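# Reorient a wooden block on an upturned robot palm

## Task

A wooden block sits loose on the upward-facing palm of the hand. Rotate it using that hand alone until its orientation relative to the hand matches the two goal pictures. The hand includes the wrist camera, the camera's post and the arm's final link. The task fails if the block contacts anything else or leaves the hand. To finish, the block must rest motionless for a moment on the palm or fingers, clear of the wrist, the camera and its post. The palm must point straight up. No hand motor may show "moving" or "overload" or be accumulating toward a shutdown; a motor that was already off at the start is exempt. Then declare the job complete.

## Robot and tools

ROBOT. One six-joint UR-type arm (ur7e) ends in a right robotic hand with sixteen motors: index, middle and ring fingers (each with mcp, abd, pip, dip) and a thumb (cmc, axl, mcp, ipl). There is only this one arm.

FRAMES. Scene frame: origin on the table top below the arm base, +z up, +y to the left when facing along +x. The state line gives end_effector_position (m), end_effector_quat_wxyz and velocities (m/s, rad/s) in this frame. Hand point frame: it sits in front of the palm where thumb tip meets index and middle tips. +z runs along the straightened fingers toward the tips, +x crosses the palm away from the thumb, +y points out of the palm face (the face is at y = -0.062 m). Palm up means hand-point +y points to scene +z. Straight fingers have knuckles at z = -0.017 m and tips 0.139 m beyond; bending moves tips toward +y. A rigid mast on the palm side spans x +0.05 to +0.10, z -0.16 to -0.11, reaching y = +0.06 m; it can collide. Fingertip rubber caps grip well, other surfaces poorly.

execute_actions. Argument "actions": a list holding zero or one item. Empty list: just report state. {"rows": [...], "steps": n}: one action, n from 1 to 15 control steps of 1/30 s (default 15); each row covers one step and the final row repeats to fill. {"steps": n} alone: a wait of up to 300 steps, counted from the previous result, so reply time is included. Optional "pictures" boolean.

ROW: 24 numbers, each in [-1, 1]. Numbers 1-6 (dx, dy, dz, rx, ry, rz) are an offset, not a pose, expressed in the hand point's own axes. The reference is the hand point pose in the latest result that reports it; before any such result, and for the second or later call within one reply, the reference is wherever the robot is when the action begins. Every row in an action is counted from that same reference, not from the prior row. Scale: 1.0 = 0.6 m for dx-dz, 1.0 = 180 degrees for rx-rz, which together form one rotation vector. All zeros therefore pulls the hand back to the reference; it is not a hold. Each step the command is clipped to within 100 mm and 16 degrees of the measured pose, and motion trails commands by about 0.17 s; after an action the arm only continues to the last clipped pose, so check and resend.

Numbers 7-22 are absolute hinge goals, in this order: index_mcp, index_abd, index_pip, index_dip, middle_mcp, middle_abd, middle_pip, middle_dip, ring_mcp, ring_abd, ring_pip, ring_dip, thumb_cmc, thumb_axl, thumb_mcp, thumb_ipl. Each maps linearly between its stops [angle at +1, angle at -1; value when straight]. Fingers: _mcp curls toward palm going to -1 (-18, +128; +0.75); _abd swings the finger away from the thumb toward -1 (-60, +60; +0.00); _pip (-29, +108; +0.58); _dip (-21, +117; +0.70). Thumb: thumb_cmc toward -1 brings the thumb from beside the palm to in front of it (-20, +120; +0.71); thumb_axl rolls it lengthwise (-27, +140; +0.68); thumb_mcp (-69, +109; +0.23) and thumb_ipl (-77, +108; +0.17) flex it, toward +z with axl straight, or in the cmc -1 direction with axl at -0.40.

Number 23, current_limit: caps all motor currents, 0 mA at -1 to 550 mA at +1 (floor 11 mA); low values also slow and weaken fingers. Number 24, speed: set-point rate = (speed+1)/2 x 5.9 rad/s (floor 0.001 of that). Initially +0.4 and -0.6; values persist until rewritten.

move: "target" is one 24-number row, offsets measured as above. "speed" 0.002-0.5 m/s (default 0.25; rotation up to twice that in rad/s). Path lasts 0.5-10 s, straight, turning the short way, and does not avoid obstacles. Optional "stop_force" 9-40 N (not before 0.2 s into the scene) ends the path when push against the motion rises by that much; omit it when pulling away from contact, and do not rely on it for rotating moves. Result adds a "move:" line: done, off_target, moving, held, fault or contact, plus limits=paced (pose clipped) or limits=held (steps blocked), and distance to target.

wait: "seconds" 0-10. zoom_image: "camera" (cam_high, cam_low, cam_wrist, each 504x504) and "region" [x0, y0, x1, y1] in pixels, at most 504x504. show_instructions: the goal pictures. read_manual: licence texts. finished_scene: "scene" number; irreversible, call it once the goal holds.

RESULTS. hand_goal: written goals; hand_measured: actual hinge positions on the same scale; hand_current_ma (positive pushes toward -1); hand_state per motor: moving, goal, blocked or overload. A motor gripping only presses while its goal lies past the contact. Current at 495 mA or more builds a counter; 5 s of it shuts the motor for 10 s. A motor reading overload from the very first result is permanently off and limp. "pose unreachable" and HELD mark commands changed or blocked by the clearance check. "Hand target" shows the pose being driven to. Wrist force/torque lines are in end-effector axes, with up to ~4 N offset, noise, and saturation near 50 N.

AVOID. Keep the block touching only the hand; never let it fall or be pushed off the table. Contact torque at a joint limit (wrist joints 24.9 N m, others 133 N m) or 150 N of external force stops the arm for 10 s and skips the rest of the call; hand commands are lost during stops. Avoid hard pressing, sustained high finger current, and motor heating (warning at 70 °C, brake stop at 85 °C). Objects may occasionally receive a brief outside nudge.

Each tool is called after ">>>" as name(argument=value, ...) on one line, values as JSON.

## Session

>>> show_instructions()

>>> execute_actions(actions=[])

Reference images for this scene: goal picture from the wrist camera place, goal picture looking into the palm.

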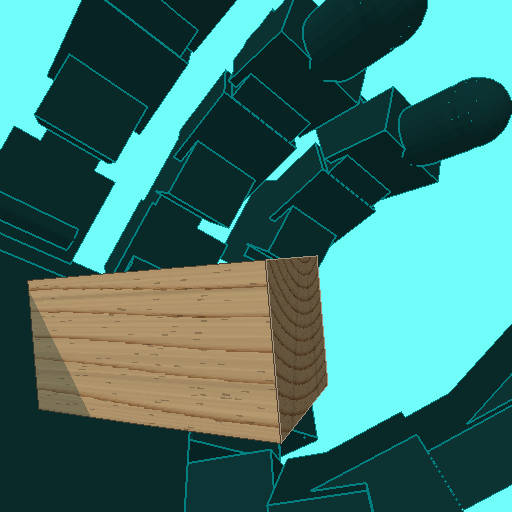

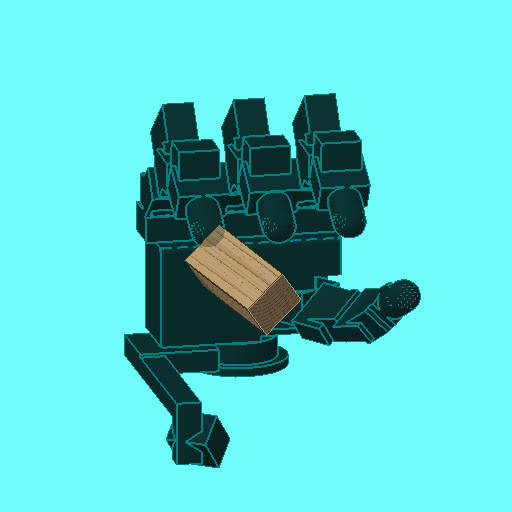

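Scene clock: 0.00 s of 4800.00 s.
end_effector_position=(+0.6158, +0.0446, +0.5061) hand_goal=(+0.046, +0.000, -0.008, +0.280, +0.046, +0.000, -0.008, +0.280, +0.046, +0.000, -0.008, +0.280, -0.104, +0.266, +0.032, -0.018) hand_measured=(+0.060, +0.000, -0.006, +0.282, +0.064, +0.000, -0.006, +0.282, +0.062, +0.000, -0.006, +0.282, -0.092, +0.270, +0.034, -0.016) hand_current_ma=(+82, +0, +13, +13, +92, +0, +15, +12, +84, +0, +13, +12, +65, +25, +11, +11) hand_state=(goal, goal, goal, goal, goal, goal, goal, goal, goal, goal, goal, goal, goal, goal, goal, goal) hand_current_limit=0.40 hand_speed=-0.60 end_effector_quat_wxyz=(+0.505, +0.475, +0.517, +0.501) end_effector_velocity=(-0.000, +0.000, -0.000) end_effector_angular_velocity=(-0.000, +0.000, +0.001)
Joint positions: [-0.159 -1.168  2.198 -4.185 -1.324 -0.042]
Joint velocities: [ 0.001  0.     0.    -0.     0.    -0.   ]
Motor temperatures (°C, as the motors report them): [29 28 28 36 35 33]
Wrist force (N, on the end effector, along its own x y z axes, offset not removed): no reading
Wrist torque (N m, same axes, about the end effector's origin, offset not removed): no reading
Hand target: +0.616, +0.045, +0.506; +0.505, +0.475, +0.517, +0.501

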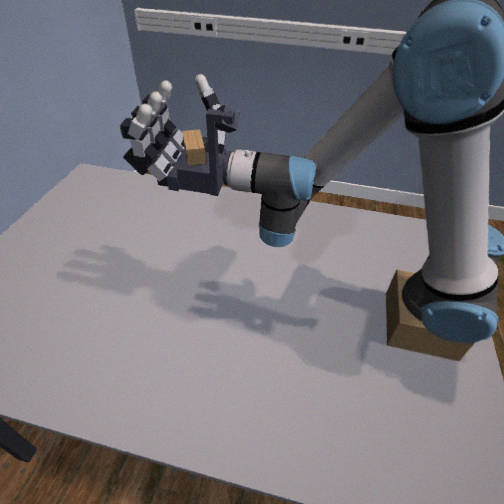

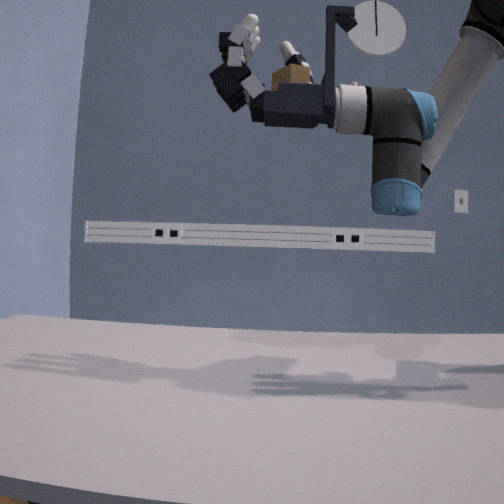

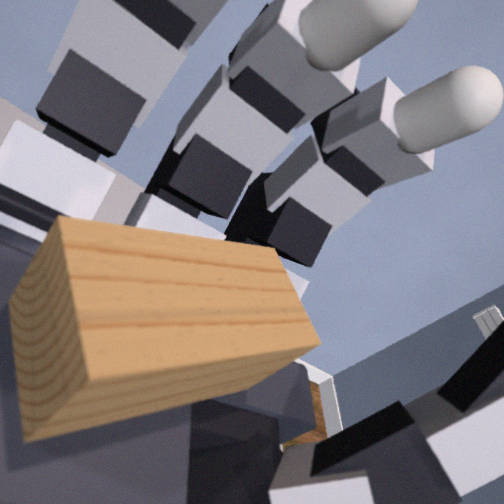

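>>> move(target=[0,0,0,0,0,0,0.6,0.5,-0.95,-0.4,0.6,0,0,0.28,0.3,0,0,0.28,0.9,-0.4,0.23,-0.5,0.5,-0.5])

>>> move(target=[0,0,0,0,0,0,0.05,0.5,-0.9,-0.25,0.6,0,0,0.28,0.3,0,0,0.28,0.9,-0.4,0.23,-0.5,0.5,-0.75])

>>> zoom_image(camera="cam_high", region=[90,60,270,210])

Scene clock: 17.80 s of 4800.00 s.
end_effector_position=(+0.6158, +0.0446, +0.5061) hand_goal=(+0.600, +0.500, -0.950, -0.400, +0.600, +0.000, +0.000, +0.280, +0.300, +0.000, +0.000, +0.280, +0.900, -0.400, +0.230, -0.500) hand_measured=(+0.606, +0.498, -0.948, -0.398, +0.610, +0.000, +0.000, +0.282, +0.306, +0.000, -0.002, +0.282, +0.908, -0.398, +0.234, -0.496) hand_current_ma=(+30, -14, +6, +11, +52, +0, -3, +12, +36, +0, -8, +12, +45, +14, +24, +23) hand_state=(goal, goal, goal, goal, goal, goal, goal, goal, goal, goal, goal, goal, goal, goal, goal, goal) hand_current_limit=0.50 hand_speed=-0.50 end_effector_quat_wxyz=(+0.505, +0.475, +0.517, +0.501) end_effector_velocity=(-0.000, +0.000, +0.000) end_effector_angular_velocity=(-0.000, -0.001, +0.001)
Joint positions: [-0.159 -1.168  2.198 -4.185 -1.324 -0.042]
Joint velocities: [ 0.    -0.001 -0.     0.     0.    -0.   ]
Motor temperatures (°C, as the motors report them): [29 28 28 36 35 33]
Wrist force (N, on the end effector, along its own x y z axes, offset not removed): [-1.8 -2.2 0.1]
Wrist torque (N m, same axes, about the end effector's origin, offset not removed): [-0.37 0.01 -0.05]
Hand target: +0.616, +0.045, +0.506; +0.505, +0.475, +0.517, +0.501
Off the commanded pose: 0.000 m, 0 deg.
After step 90, 13.67 s passed at rest.
move: done

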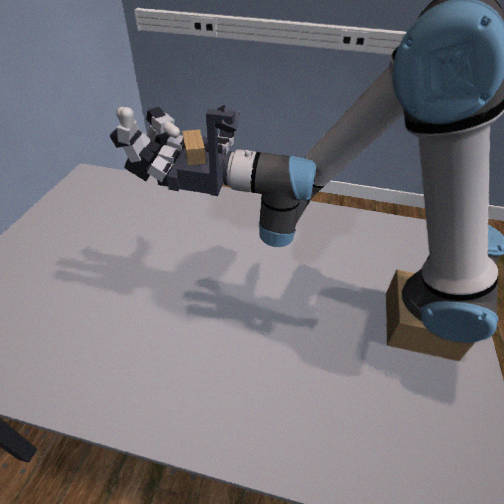

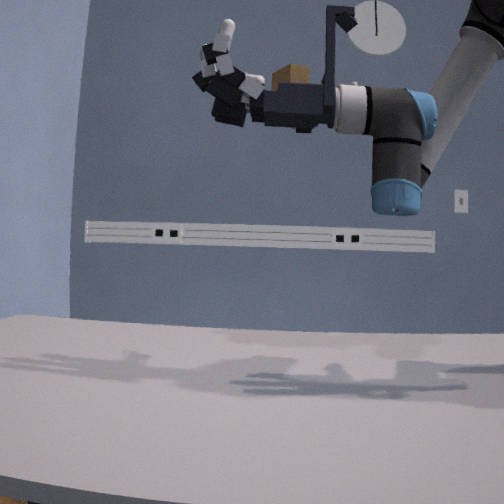

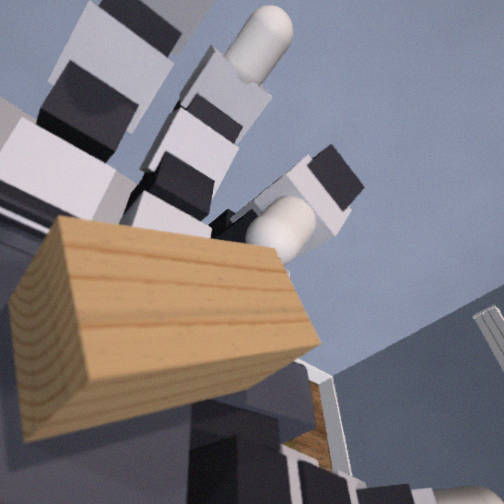

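Scene clock: 19.03 s of 4800.00 s.
end_effector_position=(+0.6158, +0.0446, +0.5061) hand_goal=(+0.050, +0.500, -0.900, -0.250, +0.600, +0.000, +0.000, +0.280, +0.300, +0.000, +0.000, +0.280, +0.900, -0.400, +0.230, -0.500) hand_measured=(+0.062, +0.498, -0.906, -0.254, +0.610, +0.000, +0.000, +0.282, +0.306, +0.000, -0.002, +0.282, +0.908, -0.398, +0.234, -0.496) hand_current_ma=(+62, -12, -29, -19, +52, +0, -3, +12, +36, +0, -8, +12, +45, +14, +24, +23) hand_state=(goal, goal, goal, goal, goal, goal, goal, goal, goal, goal, goal, goal, goal, goal, goal, goal) hand_current_limit=0.50 hand_speed=-0.75 end_effector_quat_wxyz=(+0.505, +0.475, +0.517, +0.501) end_effector_velocity=(+0.000, -0.000, -0.000) end_effector_angular_velocity=(+0.000, +0.001, -0.000)
Joint positions: [-0.159 -1.168  2.198 -4.185 -1.324 -0.042]
Joint velocities: [-0.001 -0.     0.     0.001  0.     0.   ]
Motor temperatures (°C, as the motors report them): [29 28 28 36 35 33]
Wrist force (N, on the end effector, along its own x y z axes, offset not removed): [-1.4 -1.2 -0.6]
Wrist torque (N m, same axes, about the end effector's origin, offset not removed): [-0.27 0.08 0.01]
Hand target: +0.616, +0.045, +0.506; +0.505, +0.475, +0.517, +0.501
Off the commanded pose: 0.000 m, 0 deg.
move: done

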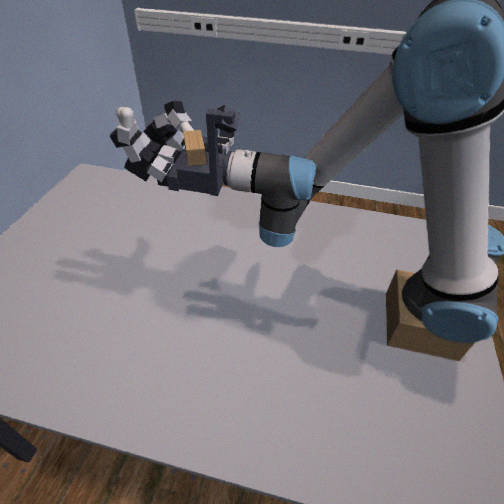

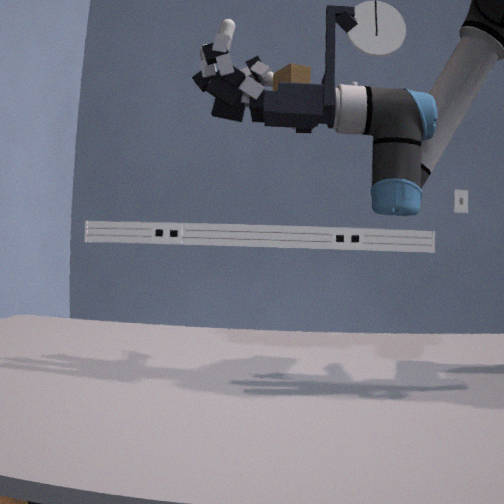

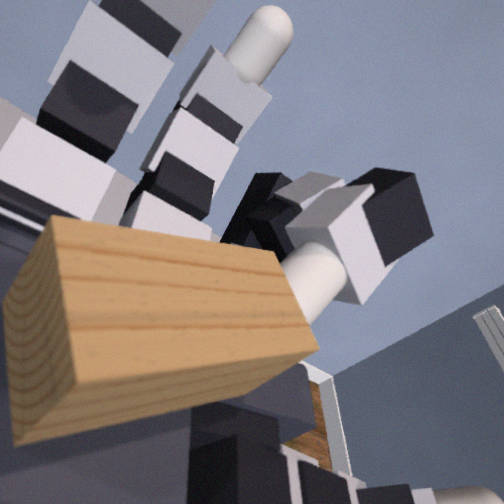

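Region (90, 60, 270, 210) of cam_high's 504x504 image, scaled by 2.800, with more detail than that image has.

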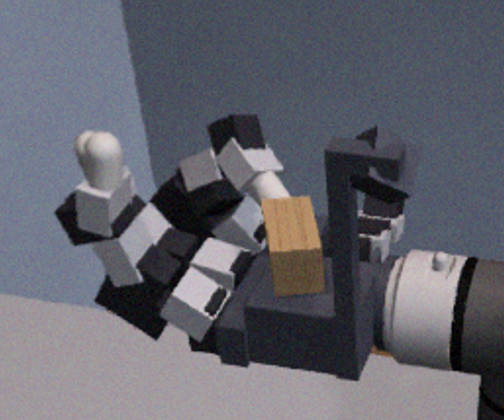

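>>> move(target=[0,0,0,0,0,0,0.3,0,-0.3,0,0.6,0,0,0.28,0.3,0,0,0.28,0.15,0.68,-0.62,0.17,0.5,-0.5])

>>> move(target=[0,0,0,0,0,0.14,0.3,0,-0.3,0,0.6,0,0,0.28,0.3,0,0,0.28,0.15,0.68,-0.62,0.17,0.5,-0.5], speed=0.1)

Scene clock: 28.00 s of 4800.00 s.
end_effector_position=(+0.6158, +0.0446, +0.5061) hand_goal=(+0.300, +0.000, -0.300, +0.000, +0.600, +0.000, +0.000, +0.280, +0.300, +0.000, +0.000, +0.280, +0.150, +0.680, -0.620, +0.170) hand_measured=(+0.306, +0.002, -0.304, -0.004, +0.610, +0.000, +0.000, +0.282, +0.306, +0.000, -0.002, +0.282, +0.160, +0.682, -0.622, +0.166) hand_current_ma=(+28, +13, -18, -20, +52, +0, -3, +12, +36, +0, -8, +12, +50, +14, -9, -23) hand_state=(goal, goal, goal, goal, goal, goal, goal, goal, goal, goal, goal, goal, goal, goal, goal, goal) hand_current_limit=0.50 hand_speed=-0.50 end_effector_quat_wxyz=(+0.505, +0.475, +0.517, +0.501) end_effector_velocity=(+0.001, -0.000, +0.001) end_effector_angular_velocity=(-0.001, -0.002, -0.001)
Joint positions: [-0.159 -1.168  2.198 -4.185 -1.324 -0.042]
Joint velocities: [-0.     0.    -0.002  0.    -0.    -0.   ]
Motor temperatures (°C, as the motors report them): [29 28 28 36 35 33]
Wrist force (N, on the end effector, along its own x y z axes, offset not removed): [-2.1 -1.3 -0.3]
Wrist torque (N m, same axes, about the end effector's origin, offset not removed): [-0.28 0.14 -0.12]
Hand target: +0.616, +0.045, +0.506; +0.505, +0.475, +0.517, +0.501
Off the commanded pose: 0.000 m, 0 deg.
After step 90, 4.50 s passed at rest.
move: done

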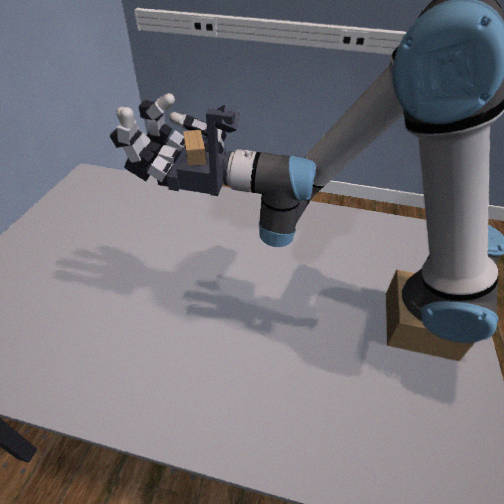

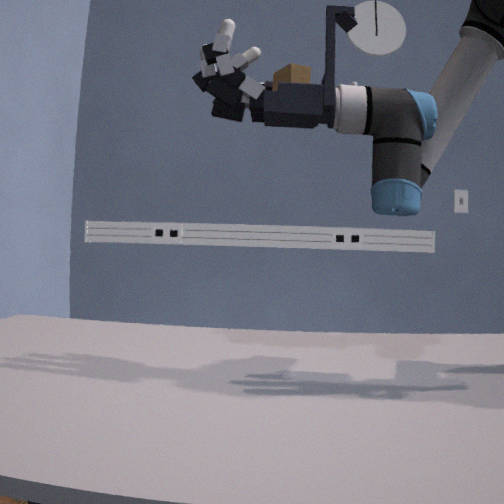

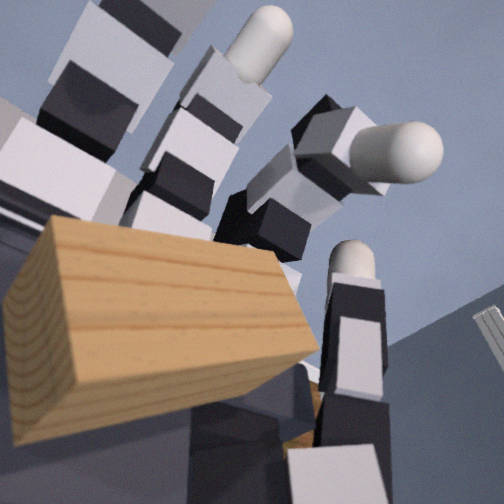

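Scene clock: 30.63 s of 4800.00 s.
end_effector_position=(+0.6157, +0.0446, +0.5060) hand_goal=(+0.300, +0.000, -0.300, +0.000, +0.600, +0.000, +0.000, +0.280, +0.300, +0.000, +0.000, +0.280, +0.150, +0.680, -0.620, +0.170) hand_measured=(+0.306, +0.002, -0.304, -0.004, +0.610, +0.000, +0.000, +0.282, +0.306, +0.000, -0.002, +0.282, +0.160, +0.684, -0.622, +0.168) hand_current_ma=(+28, +13, -18, -20, +52, +0, -3, +12, +36, +0, -8, +12, +51, +23, -9, -20) hand_state=(goal, goal, goal, goal, goal, goal, goal, goal, goal, goal, goal, goal, goal, goal, goal, goal) hand_current_limit=0.50 hand_speed=-0.50 end_effector_quat_wxyz=(+0.384, +0.576, +0.402, +0.599) end_effector_velocity=(-0.000, -0.000, -0.000) end_effector_angular_velocity=(+0.015, +0.001, -0.001)
Joint positions: [-0.067 -1.199  2.176 -4.132 -1.416  0.394]
Joint velocities: [ 0.002 -0.002 -0.     0.002 -0.003  0.015]
Motor temperatures (°C, as the motors report them): [29 28 28 36 35 33]
Wrist force (N, on the end effector, along its own x y z axes, offset not removed): [-1.9 0.0 -1.8]
Wrist torque (N m, same axes, about the end effector's origin, offset not removed): [0.20 0.19 0.06]
Hand target: +0.616, +0.045, +0.506; +0.384, +0.577, +0.401, +0.600
Off the commanded pose: 0.000 m, 0 deg.
move: done

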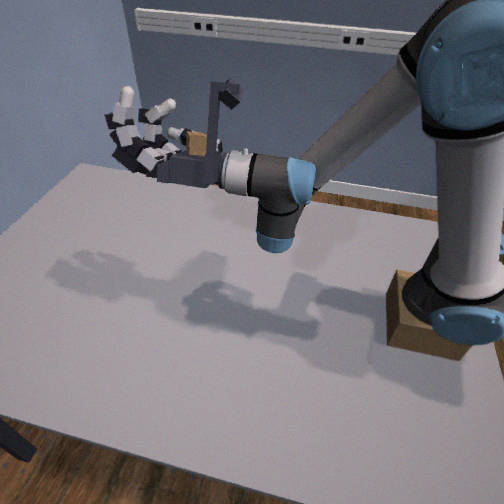

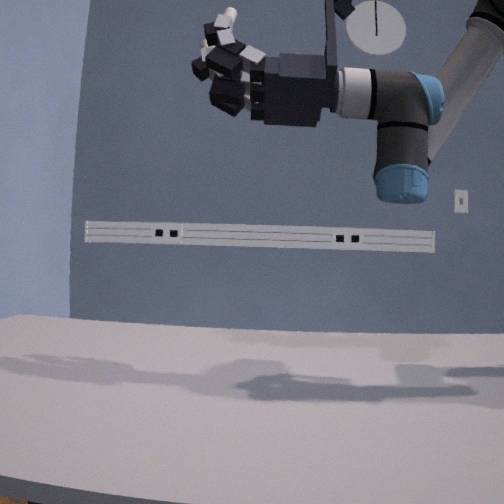

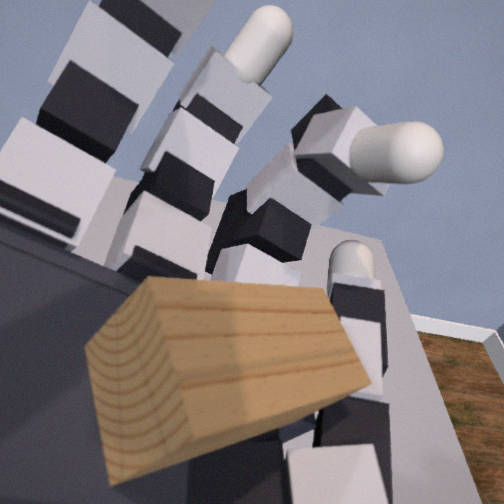

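>>> move(target=[0,0,0,0,0,-0.14,0.65,0,-0.95,-0.45,0.6,0,0,0.28,0.3,0,0,0.28,0.15,0.68,-0.62,0.17,0.5,-0.6], speed=0.15)

>>> move(target=[0,0,0,0,0,0,0.5,0,-0.95,-0.45,0.6,0,0,0.28,0.3,0,0,0.28,0.8,-0.4,0.23,-0.5,0.5,-0.6])

>>> move(target=[0,0,0,0,0,0,0.05,0,-0.9,-0.25,0.6,0,0,0.28,0.3,0,0,0.28,0.8,-0.4,0.23,-0.5,0.5,-0.8])

Scene clock: 38.87 s of 4800.00 s.
end_effector_position=(+0.6158, +0.0446, +0.5061) hand_goal=(+0.650, +0.000, -0.950, -0.450, +0.600, +0.000, +0.000, +0.280, +0.300, +0.000, +0.000, +0.280, +0.150, +0.680, -0.620, +0.170) hand_measured=(+0.656, +0.002, -0.948, -0.448, +0.610, +0.000, +0.000, +0.282, +0.306, +0.000, -0.002, +0.282, +0.160, +0.684, -0.622, +0.168) hand_current_ma=(+29, +13, +7, +11, +52, +0, -3, +12, +36, +0, -8, +12, +51, +23, -9, -20) hand_state=(goal, goal, goal, goal, goal, goal, goal, goal, goal, goal, goal, goal, goal, goal, goal, goal) hand_current_limit=0.50 hand_speed=-0.60 end_effector_quat_wxyz=(+0.505, +0.475, +0.517, +0.502) end_effector_velocity=(-0.000, -0.000, +0.001) end_effector_angular_velocity=(-0.017, -0.001, +0.000)
Joint positions: [-0.159 -1.168  2.198 -4.185 -1.325 -0.042]
Joint velocities: [-0.004 -0.001  0.    -0.     0.005 -0.017]
Motor temperatures (°C, as the motors report them): [29 28 28 36 35 33]
Wrist force (N, on the end effector, along its own x y z axes, offset not removed): [-1.0 0.3 -1.1]
Wrist torque (N m, same axes, about the end effector's origin, offset not removed): [0.06 0.00 0.01]
Hand target: +0.616, +0.045, +0.506; +0.506, +0.475, +0.517, +0.501
Off the commanded pose: 0.000 m, 0 deg.
After step 90, 3.30 s passed at rest.
move: done

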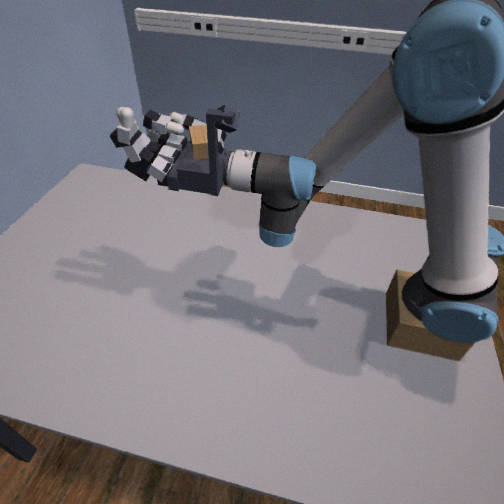

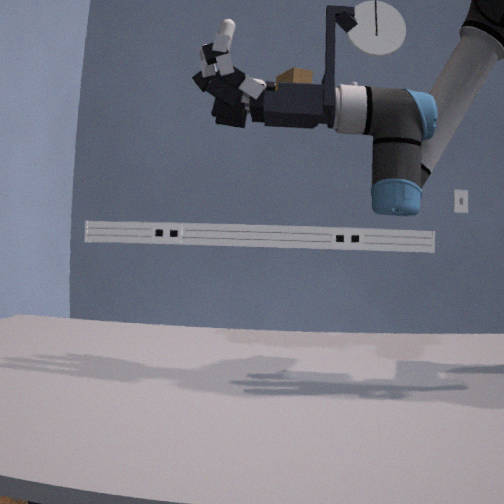

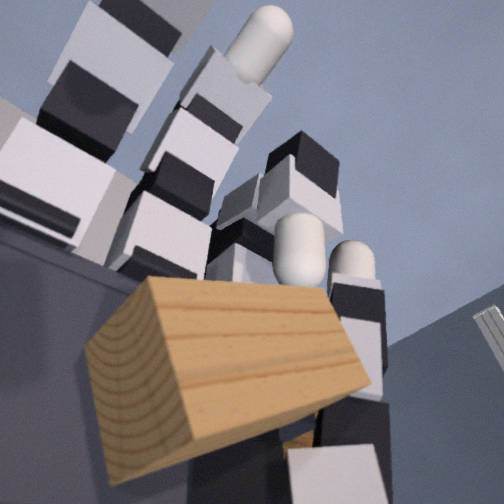

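Scene clock: 40.53 s of 4800.00 s.
end_effector_position=(+0.6158, +0.0446, +0.5060) hand_goal=(+0.500, +0.000, -0.950, -0.450, +0.600, +0.000, +0.000, +0.280, +0.300, +0.000, +0.000, +0.280, +0.800, -0.400, +0.230, -0.500) hand_measured=(+0.516, +0.002, -0.948, -0.448, +0.610, +0.000, +0.000, +0.282, +0.306, +0.000, -0.002, +0.282, +0.808, -0.398, +0.232, -0.496) hand_current_ma=(+93, +13, +5, +11, +52, +0, -3, +12, +36, +0, -8, +12, +47, +14, +19, +23) hand_state=(goal, goal, goal, goal, goal, goal, goal, goal, goal, goal, goal, goal, goal, goal, goal, goal) hand_current_limit=0.50 hand_speed=-0.60 end_effector_quat_wxyz=(+0.505, +0.475, +0.517, +0.502) end_effector_velocity=(-0.000, -0.000, -0.000) end_effector_angular_velocity=(+0.000, +0.001, -0.000)
Joint positions: [-0.159 -1.168  2.198 -4.185 -1.325 -0.042]
Joint velocities: [-0.    -0.     0.001  0.    -0.    -0.   ]
Motor temperatures (°C, as the motors report them): [29 28 28 36 35 33]
Wrist force (N, on the end effector, along its own x y z axes, offset not removed): [-1.1 -0.8 0.6]
Wrist torque (N m, same axes, about the end effector's origin, offset not removed): [-0.21 -0.06 0.09]
Hand target: +0.616, +0.045, +0.506; +0.505, +0.475, +0.517, +0.502
Off the commanded pose: 0.000 m, 0 deg.
move: done

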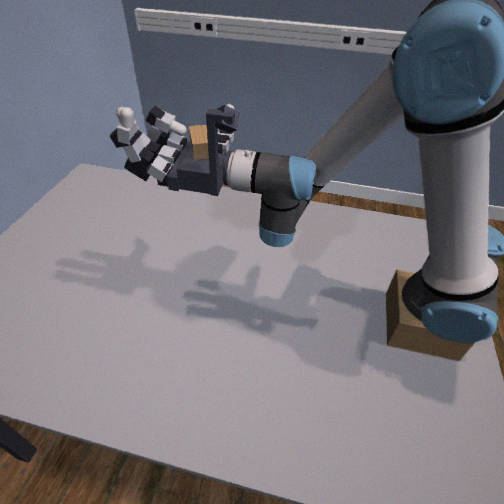

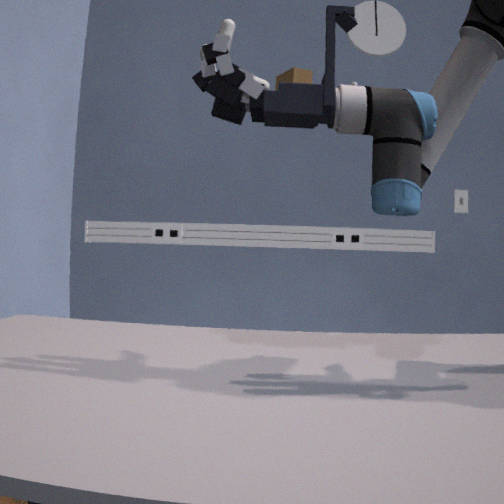

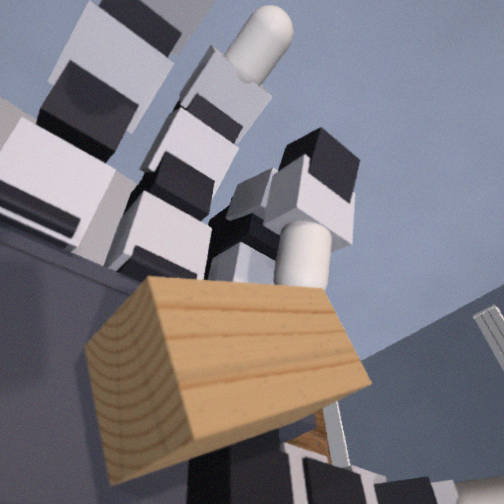

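Scene clock: 41.77 s of 4800.00 s.
end_effector_position=(+0.6158, +0.0446, +0.5060) hand_goal=(+0.050, +0.000, -0.900, -0.250, +0.600, +0.000, +0.000, +0.280, +0.300, +0.000, +0.000, +0.280, +0.800, -0.400, +0.230, -0.500) hand_measured=(+0.062, +0.002, -0.906, -0.254, +0.610, +0.000, +0.000, +0.282, +0.306, +0.000, -0.002, +0.282, +0.808, -0.398, +0.232, -0.496) hand_current_ma=(+63, +13, -31, -19, +52, +0, -3, +12, +36, +0, -8, +12, +47, +14, +19, +23) hand_state=(goal, goal, goal, goal, goal, goal, goal, goal, goal, goal, goal, goal, goal, goal, goal, goal) hand_current_limit=0.50 hand_speed=-0.80 end_effector_quat_wxyz=(+0.505, +0.475, +0.517, +0.502) end_effector_velocity=(+0.000, -0.001, -0.000) end_effector_angular_velocity=(-0.000, +0.001, -0.001)
Joint positions: [-0.159 -1.168  2.198 -4.185 -1.325 -0.042]
Joint velocities: [-0.001  0.001 -0.     0.001  0.    -0.001]
Motor temperatures (°C, as the motors report them): [29 28 28 36 35 33]
Wrist force (N, on the end effector, along its own x y z axes, offset not removed): [-1.1 -1.2 -1.1]
Wrist torque (N m, same axes, about the end effector's origin, offset not removed): [-0.21 0.02 0.01]
Hand target: +0.616, +0.045, +0.506; +0.505, +0.475, +0.517, +0.502
Off the commanded pose: 0.000 m, 0 deg.
move: done

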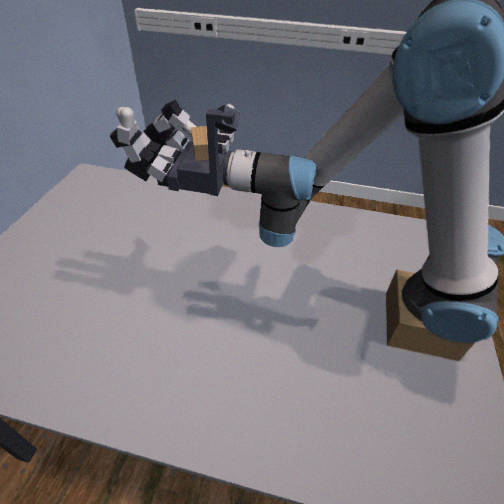

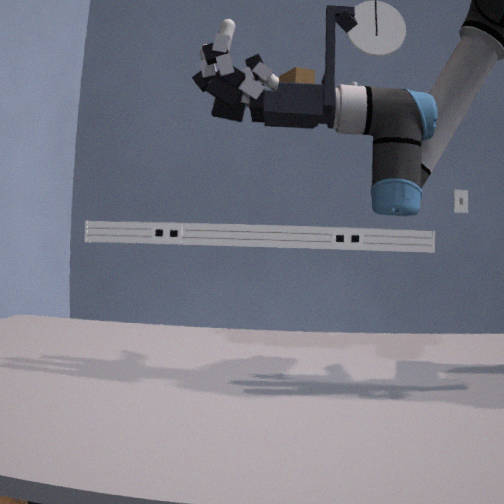

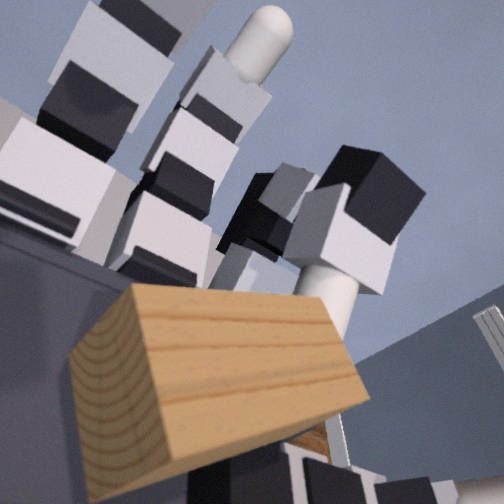

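>>> move(target=[0,0,0,0,0,0,0.55,0.6,-0.97,-0.45,0.4,0,-0.6,0.1,0.5,-0.3,0,0.28,0.8,-0.4,0.23,-0.5,0.5,-0.6])

>>> move(target=[0,0,0,0,0,0,0.3,0.6,-0.97,-0.4,-0.2,0,-0.6,0.1,0.5,-0.3,0,0.28,0.8,-0.4,0.23,-0.5,0.5,-0.7])

>>> move(target=[0,0,0,0,0,0,0,0.6,-0.9,-0.25,-0.2,0,-0.6,0.1,0.5,-0.3,0,0.28,0.8,-0.4,0.23,-0.5,0.5,-0.8])

Scene clock: 54.23 s of 4800.00 s.
end_effector_position=(+0.6158, +0.0446, +0.5060) hand_goal=(+0.550, +0.600, -0.970, -0.450, +0.400, +0.000, -0.600, +0.100, +0.500, -0.300, +0.000, +0.280, +0.800, -0.400, +0.230, -0.500) hand_measured=(+0.554, +0.598, -0.970, -0.448, +0.420, +0.000, -0.598, +0.102, +0.508, -0.298, +0.000, +0.282, +0.808, -0.398, +0.232, -0.496) hand_current_ma=(+25, -14, +1, +12, +110, +0, +10, +11, +43, +12, -4, +12, +47, +14, +20, +23) hand_state=(goal, goal, goal, goal, blocked, goal, goal, goal, goal, goal, goal, goal, goal, goal, goal, goal) hand_current_limit=0.50 hand_speed=-0.60 end_effector_quat_wxyz=(+0.505, +0.475, +0.517, +0.502) end_effector_velocity=(-0.000, -0.000, -0.002) end_effector_angular_velocity=(+0.001, +0.003, -0.000)
Joint positions: [-0.159 -1.168  2.198 -4.185 -1.325 -0.042]
Joint velocities: [-0.     0.001  0.002  0.001 -0.     0.   ]
Motor temperatures (°C, as the motors report them): [29 28 28 36 35 33]
Wrist force (N, on the end effector, along its own x y z axes, offset not removed): [-0.7 -0.5 -0.4]
Wrist torque (N m, same axes, about the end effector's origin, offset not removed): [-0.12 -0.10 0.09]
Hand target: +0.616, +0.045, +0.506; +0.505, +0.475, +0.517, +0.502
Off the commanded pose: 0.000 m, 0 deg.
After step 90, 8.57 s passed at rest.
move: done

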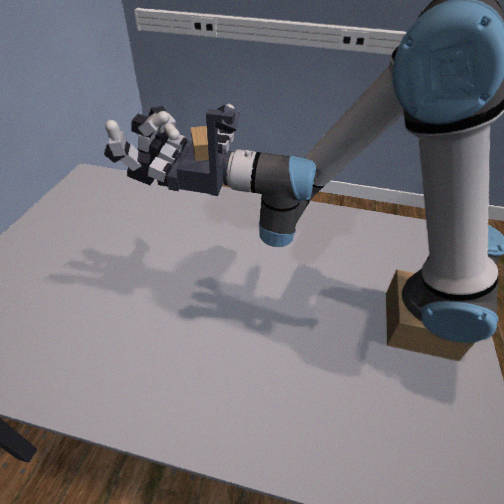

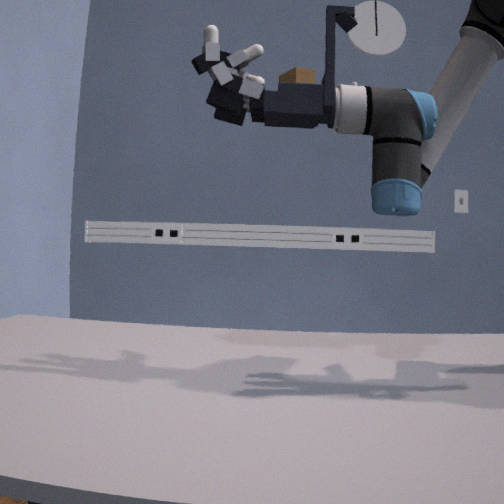

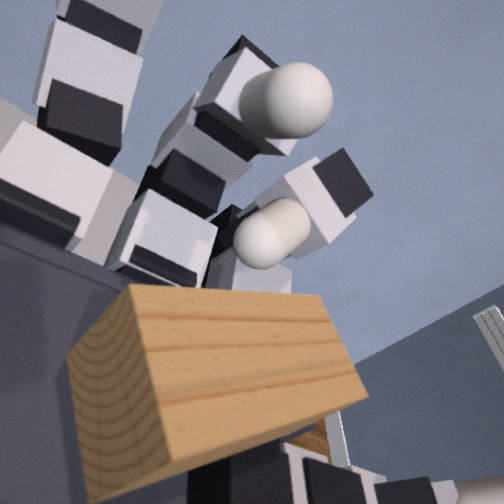

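Scene clock: 55.37 s of 4800.00 s.
end_effector_position=(+0.6158, +0.0446, +0.5060) hand_goal=(+0.300, +0.600, -0.970, -0.400, -0.200, +0.000, -0.600, +0.100, +0.500, -0.300, +0.000, +0.280, +0.800, -0.400, +0.230, -0.500) hand_measured=(+0.314, +0.598, -0.970, -0.404, -0.194, +0.000, -0.600, +0.102, +0.508, -0.298, +0.000, +0.282, +0.808, -0.398, +0.232, -0.496) hand_current_ma=(+78, -13, +1, -20, +32, +0, -1, +11, +43, +12, -4, +12, +47, +14, +20, +23) hand_state=(goal, goal, goal, goal, goal, goal, goal, goal, goal, goal, goal, goal, goal, goal, goal, goal) hand_current_limit=0.50 hand_speed=-0.70 end_effector_quat_wxyz=(+0.505, +0.475, +0.517, +0.502) end_effector_velocity=(-0.000, -0.000, +0.001) end_effector_angular_velocity=(-0.001, -0.002, -0.001)
Joint positions: [-0.159 -1.168  2.198 -4.185 -1.325 -0.042]
Joint velocities: [-0.001 -0.001 -0.001 -0.001  0.    -0.   ]
Motor temperatures (°C, as the motors report them): [29 28 28 36 35 33]
Wrist force (N, on the end effector, along its own x y z axes, offset not removed): [-2.1 -1.3 -0.7]
Wrist torque (N m, same axes, about the end effector's origin, offset not removed): [-0.23 0.08 -0.06]
Hand target: +0.616, +0.045, +0.506; +0.505, +0.475, +0.517, +0.502
Off the commanded pose: 0.000 m, 0 deg.
move: done

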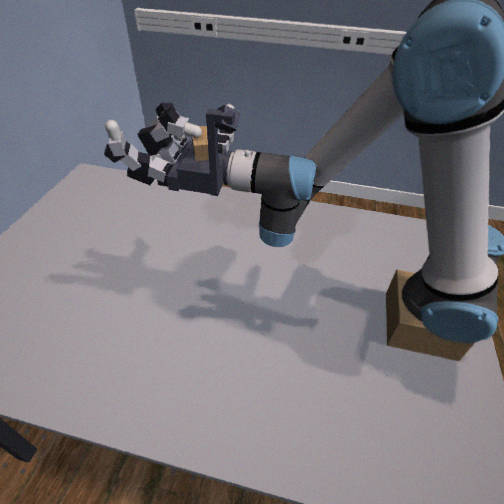

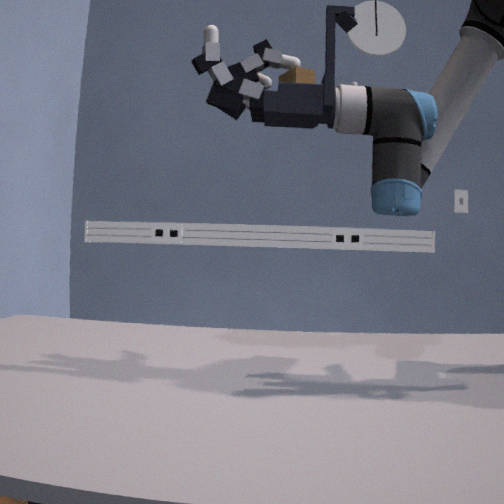

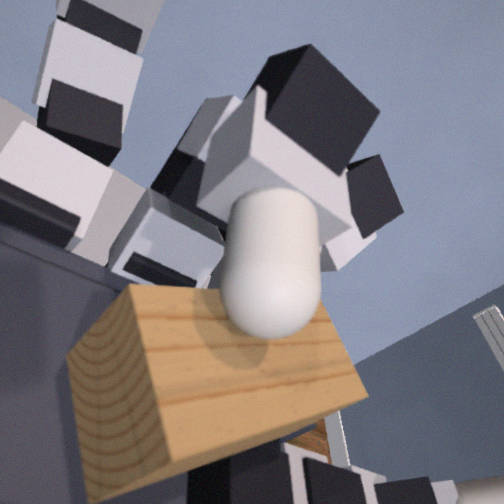

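Scene clock: 56.30 s of 4800.00 s.
end_effector_position=(+0.6158, +0.0446, +0.5060) hand_goal=(+0.000, +0.600, -0.900, -0.250, -0.200, +0.000, -0.600, +0.100, +0.500, -0.300, +0.000, +0.280, +0.800, -0.400, +0.230, -0.500) hand_measured=(+0.010, +0.598, -0.906, -0.254, -0.194, +0.000, -0.600, +0.102, +0.508, -0.298, +0.000, +0.282, +0.808, -0.398, +0.232, -0.496) hand_current_ma=(+58, -11, -33, -19, +32, +0, -1, +11, +43, +12, -4, +12, +47, +14, +20, +23) hand_state=(goal, goal, goal, goal, goal, goal, goal, goal, goal, goal, goal, goal, goal, goal, goal, goal) hand_current_limit=0.50 hand_speed=-0.80 end_effector_quat_wxyz=(+0.505, +0.475, +0.517, +0.502) end_effector_velocity=(+0.000, -0.000, +0.001) end_effector_angular_velocity=(-0.001, -0.003, -0.000)
Joint positions: [-0.159 -1.168  2.198 -4.185 -1.325 -0.042]
Joint velocities: [-0.     0.    -0.002 -0.001  0.    -0.   ]
Motor temperatures (°C, as the motors report them): [29 28 28 36 35 33]
Wrist force (N, on the end effector, along its own x y z axes, offset not removed): [-1.1 -0.9 0.7]
Wrist torque (N m, same axes, about the end effector's origin, offset not removed): [-0.33 -0.04 0.09]
Hand target: +0.616, +0.045, +0.506; +0.505, +0.475, +0.517, +0.502
Off the commanded pose: 0.000 m, 0 deg.
move: done

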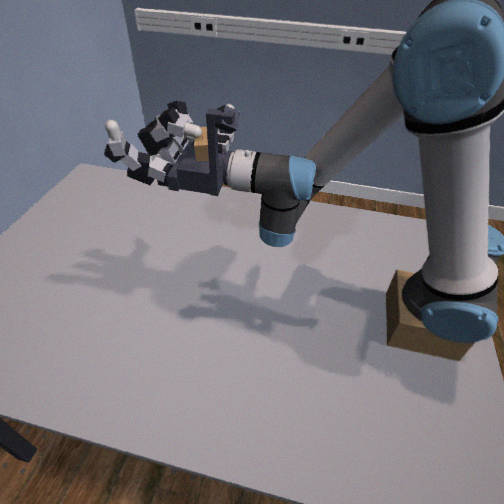

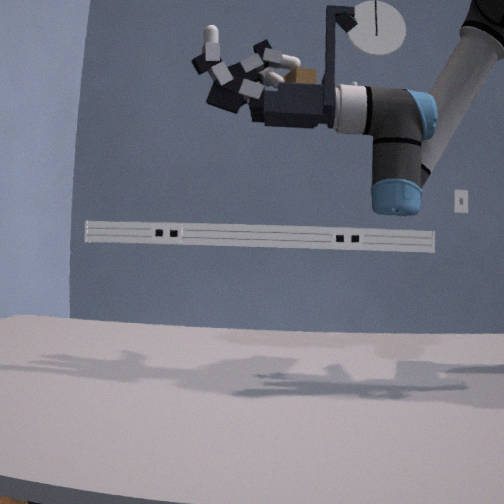

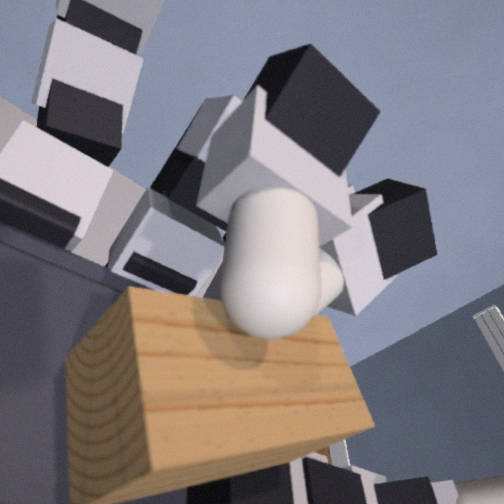

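>>> move(target=[0,0,0,0.12,0,0,-0.2,0.4,-0.8,-0.1,0.3,0,0,0.28,0.3,0,0,0.28,0.8,-0.4,0.23,-0.5,0.5,-0.92], speed=0.1)

Scene clock: 62.67 s of 4800.00 s.
end_effector_position=(+0.6156, +0.0446, +0.5058) hand_goal=(-0.200, +0.400, -0.800, -0.100, +0.300, +0.000, +0.000, +0.280, +0.300, +0.000, +0.000, +0.280, +0.800, -0.400, +0.230, -0.500) hand_measured=(-0.190, +0.404, -0.808, -0.104, +0.310, +0.000, +0.000, +0.278, +0.324, -0.004, +0.000, +0.282, +0.808, -0.398, +0.234, -0.496) hand_current_ma=(+52, +18, -35, -19, +53, +0, -4, -14, +130, -18, -3, +12, +47, +14, +20, +23) hand_state=(goal, goal, goal, goal, goal, goal, goal, goal, blocked, goal, goal, goal, goal, goal, goal, goal) hand_current_limit=0.50 hand_speed=-0.92 end_effector_quat_wxyz=(+0.407, +0.562, +0.602, +0.396) end_effector_velocity=(-0.000, +0.001, +0.001) end_effector_angular_velocity=(+0.000, -0.001, +0.002)
Joint positions: [-0.158 -1.497  2.263 -3.537 -1.358 -0.131]
Joint velocities: [ 0.002 -0.001  0.    -0.     0.     0.   ]
Motor temperatures (°C, as the motors report them): [29 28 28 36 35 33]
Wrist force (N, on the end effector, along its own x y z axes, offset not removed): [-1.9 -1.4 -1.6]
Wrist torque (N m, same axes, about the end effector's origin, offset not removed): [-0.03 0.09 0.04]
Hand target: +0.616, +0.045, +0.506; +0.407, +0.562, +0.602, +0.396
Off the commanded pose: 0.000 m, 0 deg.
After step 90, 0.07 s passed at rest.
move: done

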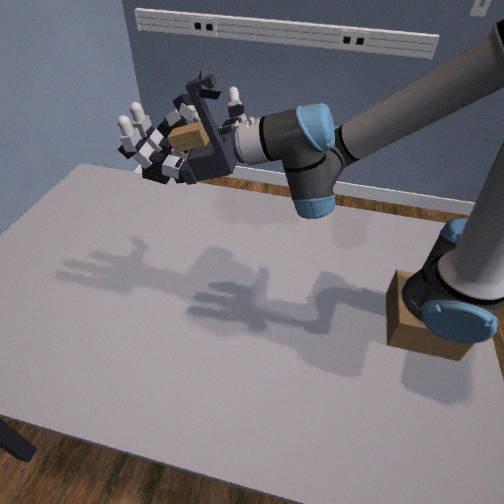

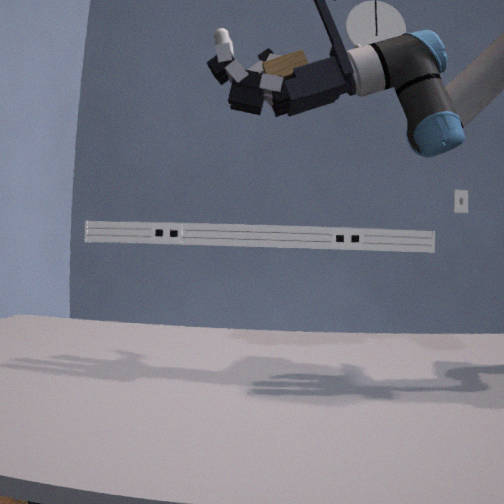

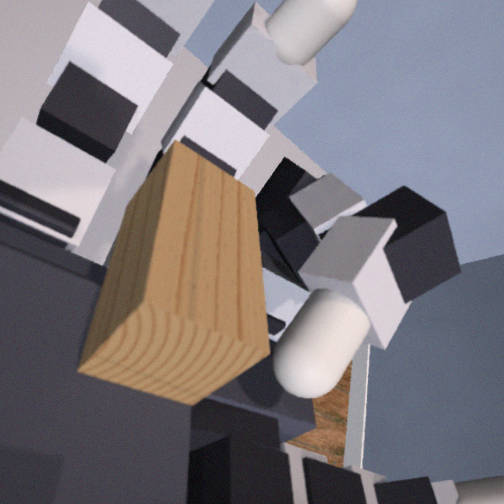

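>>> move(target=[0,0,0,0,0,0,0.5,0.3,-0.3,0.2,0.3,0,0,0.28,0.1,0,0,0.28,0.42,-0.4,-1,-0.72,0.6,-0.6])

>>> move(target=[0,0,0,0,0,0,0.5,0.3,-0.3,0.2,-0.1,0,0.2,0.28,0.1,0,0,0.28,0.35,-0.1,-1,-0.72,0.6,-0.8])

>>> zoom_image(camera="cam_high", region=[90,60,270,210])

Scene clock: 75.57 s of 4800.00 s.
end_effector_position=(+0.6156, +0.0446, +0.5058) hand_goal=(+0.500, +0.300, -0.300, +0.200, +0.300, +0.000, +0.000, +0.280, +0.100, +0.000, +0.000, +0.280, +0.420, -0.400, -1.000, -0.720) hand_measured=(+0.508, +0.302, -0.300, +0.198, +0.310, +0.000, +0.000, +0.278, +0.124, -0.004, +0.000, +0.282, +0.430, -0.398, -0.974, -0.716) hand_current_ma=(+42, +13, -5, -15, +53, +0, -4, -14, +124, -18, -2, +12, +51, +14, +167, +21) hand_state=(goal, goal, goal, goal, goal, goal, goal, goal, blocked, goal, goal, goal, goal, goal, blocked, goal) hand_current_limit=0.60 hand_speed=-0.60 end_effector_quat_wxyz=(+0.407, +0.562, +0.602, +0.396) end_effector_velocity=(+0.000, +0.000, -0.000) end_effector_angular_velocity=(+0.000, +0.000, +0.000)
Joint positions: [-0.158 -1.497  2.263 -3.537 -1.358 -0.131]
Joint velocities: [ 0.     0.001  0.    -0.     0.     0.   ]
Motor temperatures (°C, as the motors report them): [29 28 28 36 35 33]
Wrist force (N, on the end effector, along its own x y z axes, offset not removed): [-2.1 -1.1 -0.4]
Wrist torque (N m, same axes, about the end effector's origin, offset not removed): [-0.07 0.09 -0.14]
Hand target: +0.616, +0.045, +0.506; +0.407, +0.562, +0.602, +0.396
Off the commanded pose: 0.000 m, 0 deg.
After step 90, 8.03 s passed at rest.
move: done

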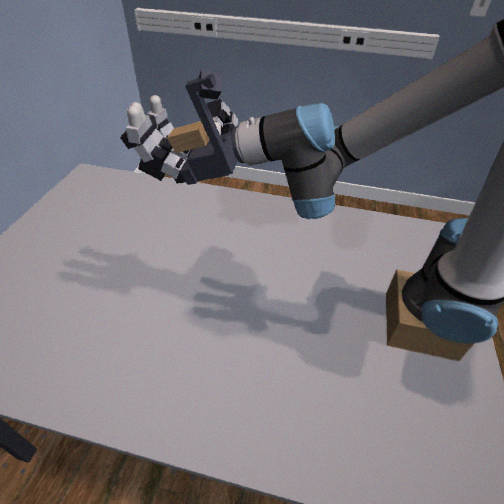

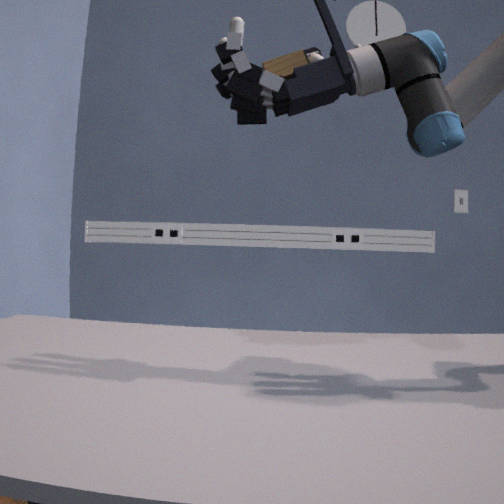

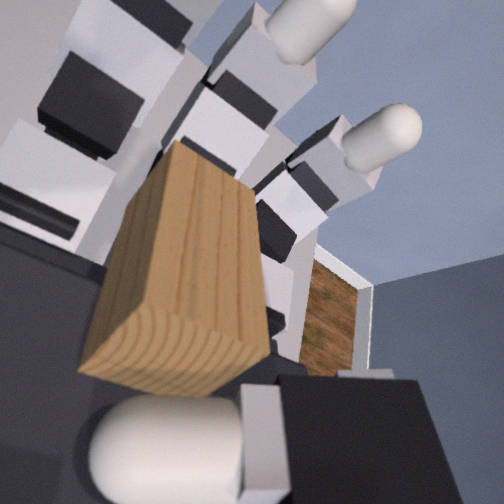

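Scene clock: 76.43 s of 4800.00 s.
end_effector_position=(+0.6156, +0.0446, +0.5058) hand_goal=(+0.500, +0.300, -0.300, +0.200, -0.100, +0.000, +0.200, +0.280, +0.100, +0.000, +0.000, +0.280, +0.350, -0.100, -1.000, -0.720) hand_measured=(+0.508, +0.302, -0.300, +0.198, +0.064, +0.000, +0.200, +0.278, +0.124, -0.004, +0.000, +0.282, +0.406, -0.224, -0.968, -0.702) hand_current_ma=(+43, +13, -5, -15, +440, +0, -5, -13, +124, -18, -2, +12, +307, -440, +209, +125) hand_state=(goal, goal, goal, goal, blocked, goal, goal, goal, blocked, goal, goal, goal, blocked, blocked, blocked, goal) hand_current_limit=0.60 hand_speed=-0.80 end_effector_quat_wxyz=(+0.407, +0.562, +0.602, +0.396) end_effector_velocity=(+0.000, +0.000, +0.000) end_effector_angular_velocity=(+0.000, -0.000, +0.000)
Joint positions: [-0.158 -1.497  2.263 -3.537 -1.358 -0.131]
Joint velocities: [ 0.     0.    -0.001  0.001 -0.     0.   ]
Motor temperatures (°C, as the motors report them): [29 28 28 36 35 33]
Wrist force (N, on the end effector, along its own x y z axes, offset not removed): [-3.8 -1.7 0.0]
Wrist torque (N m, same axes, about the end effector's origin, offset not removed): [-0.18 0.31 -0.32]
Hand target: +0.616, +0.045, +0.506; +0.407, +0.562, +0.602, +0.396
Off the commanded pose: 0.000 m, 0 deg.
move: done

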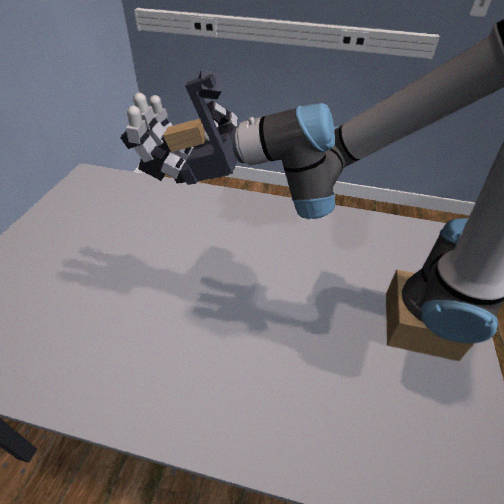

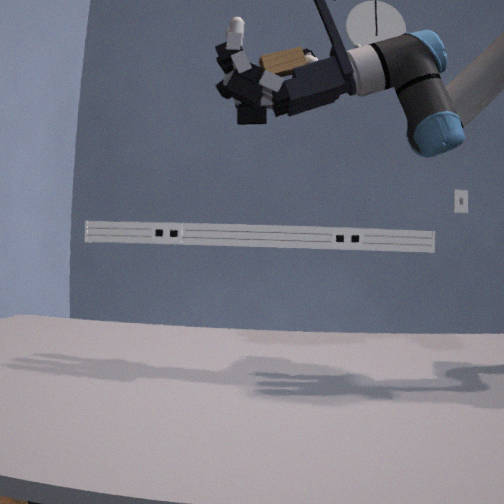

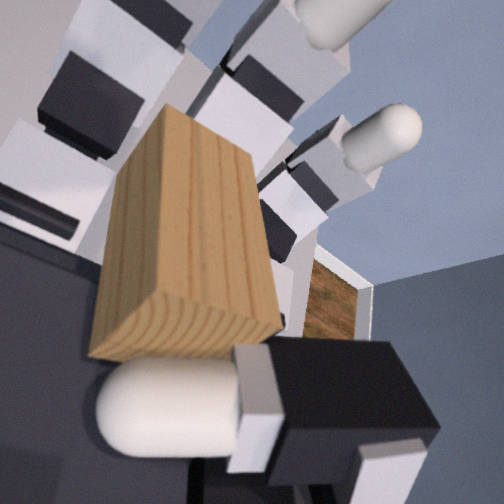

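Region (90, 60, 270, 210) of cam_high's 504x504 image, scaled by 2.800, with more detail than that image has.

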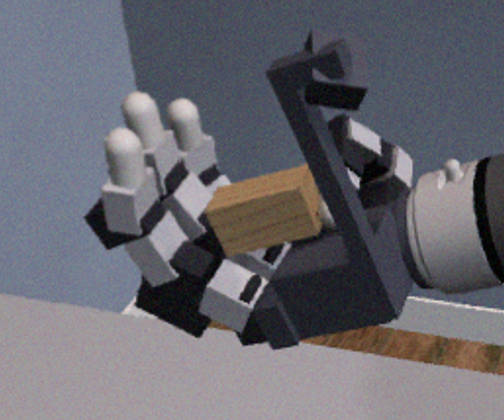

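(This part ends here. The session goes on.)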